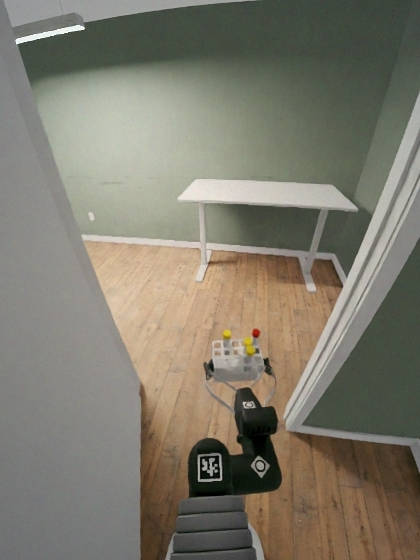

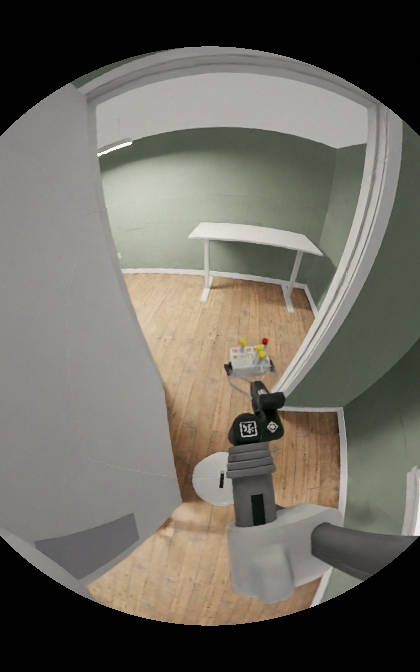

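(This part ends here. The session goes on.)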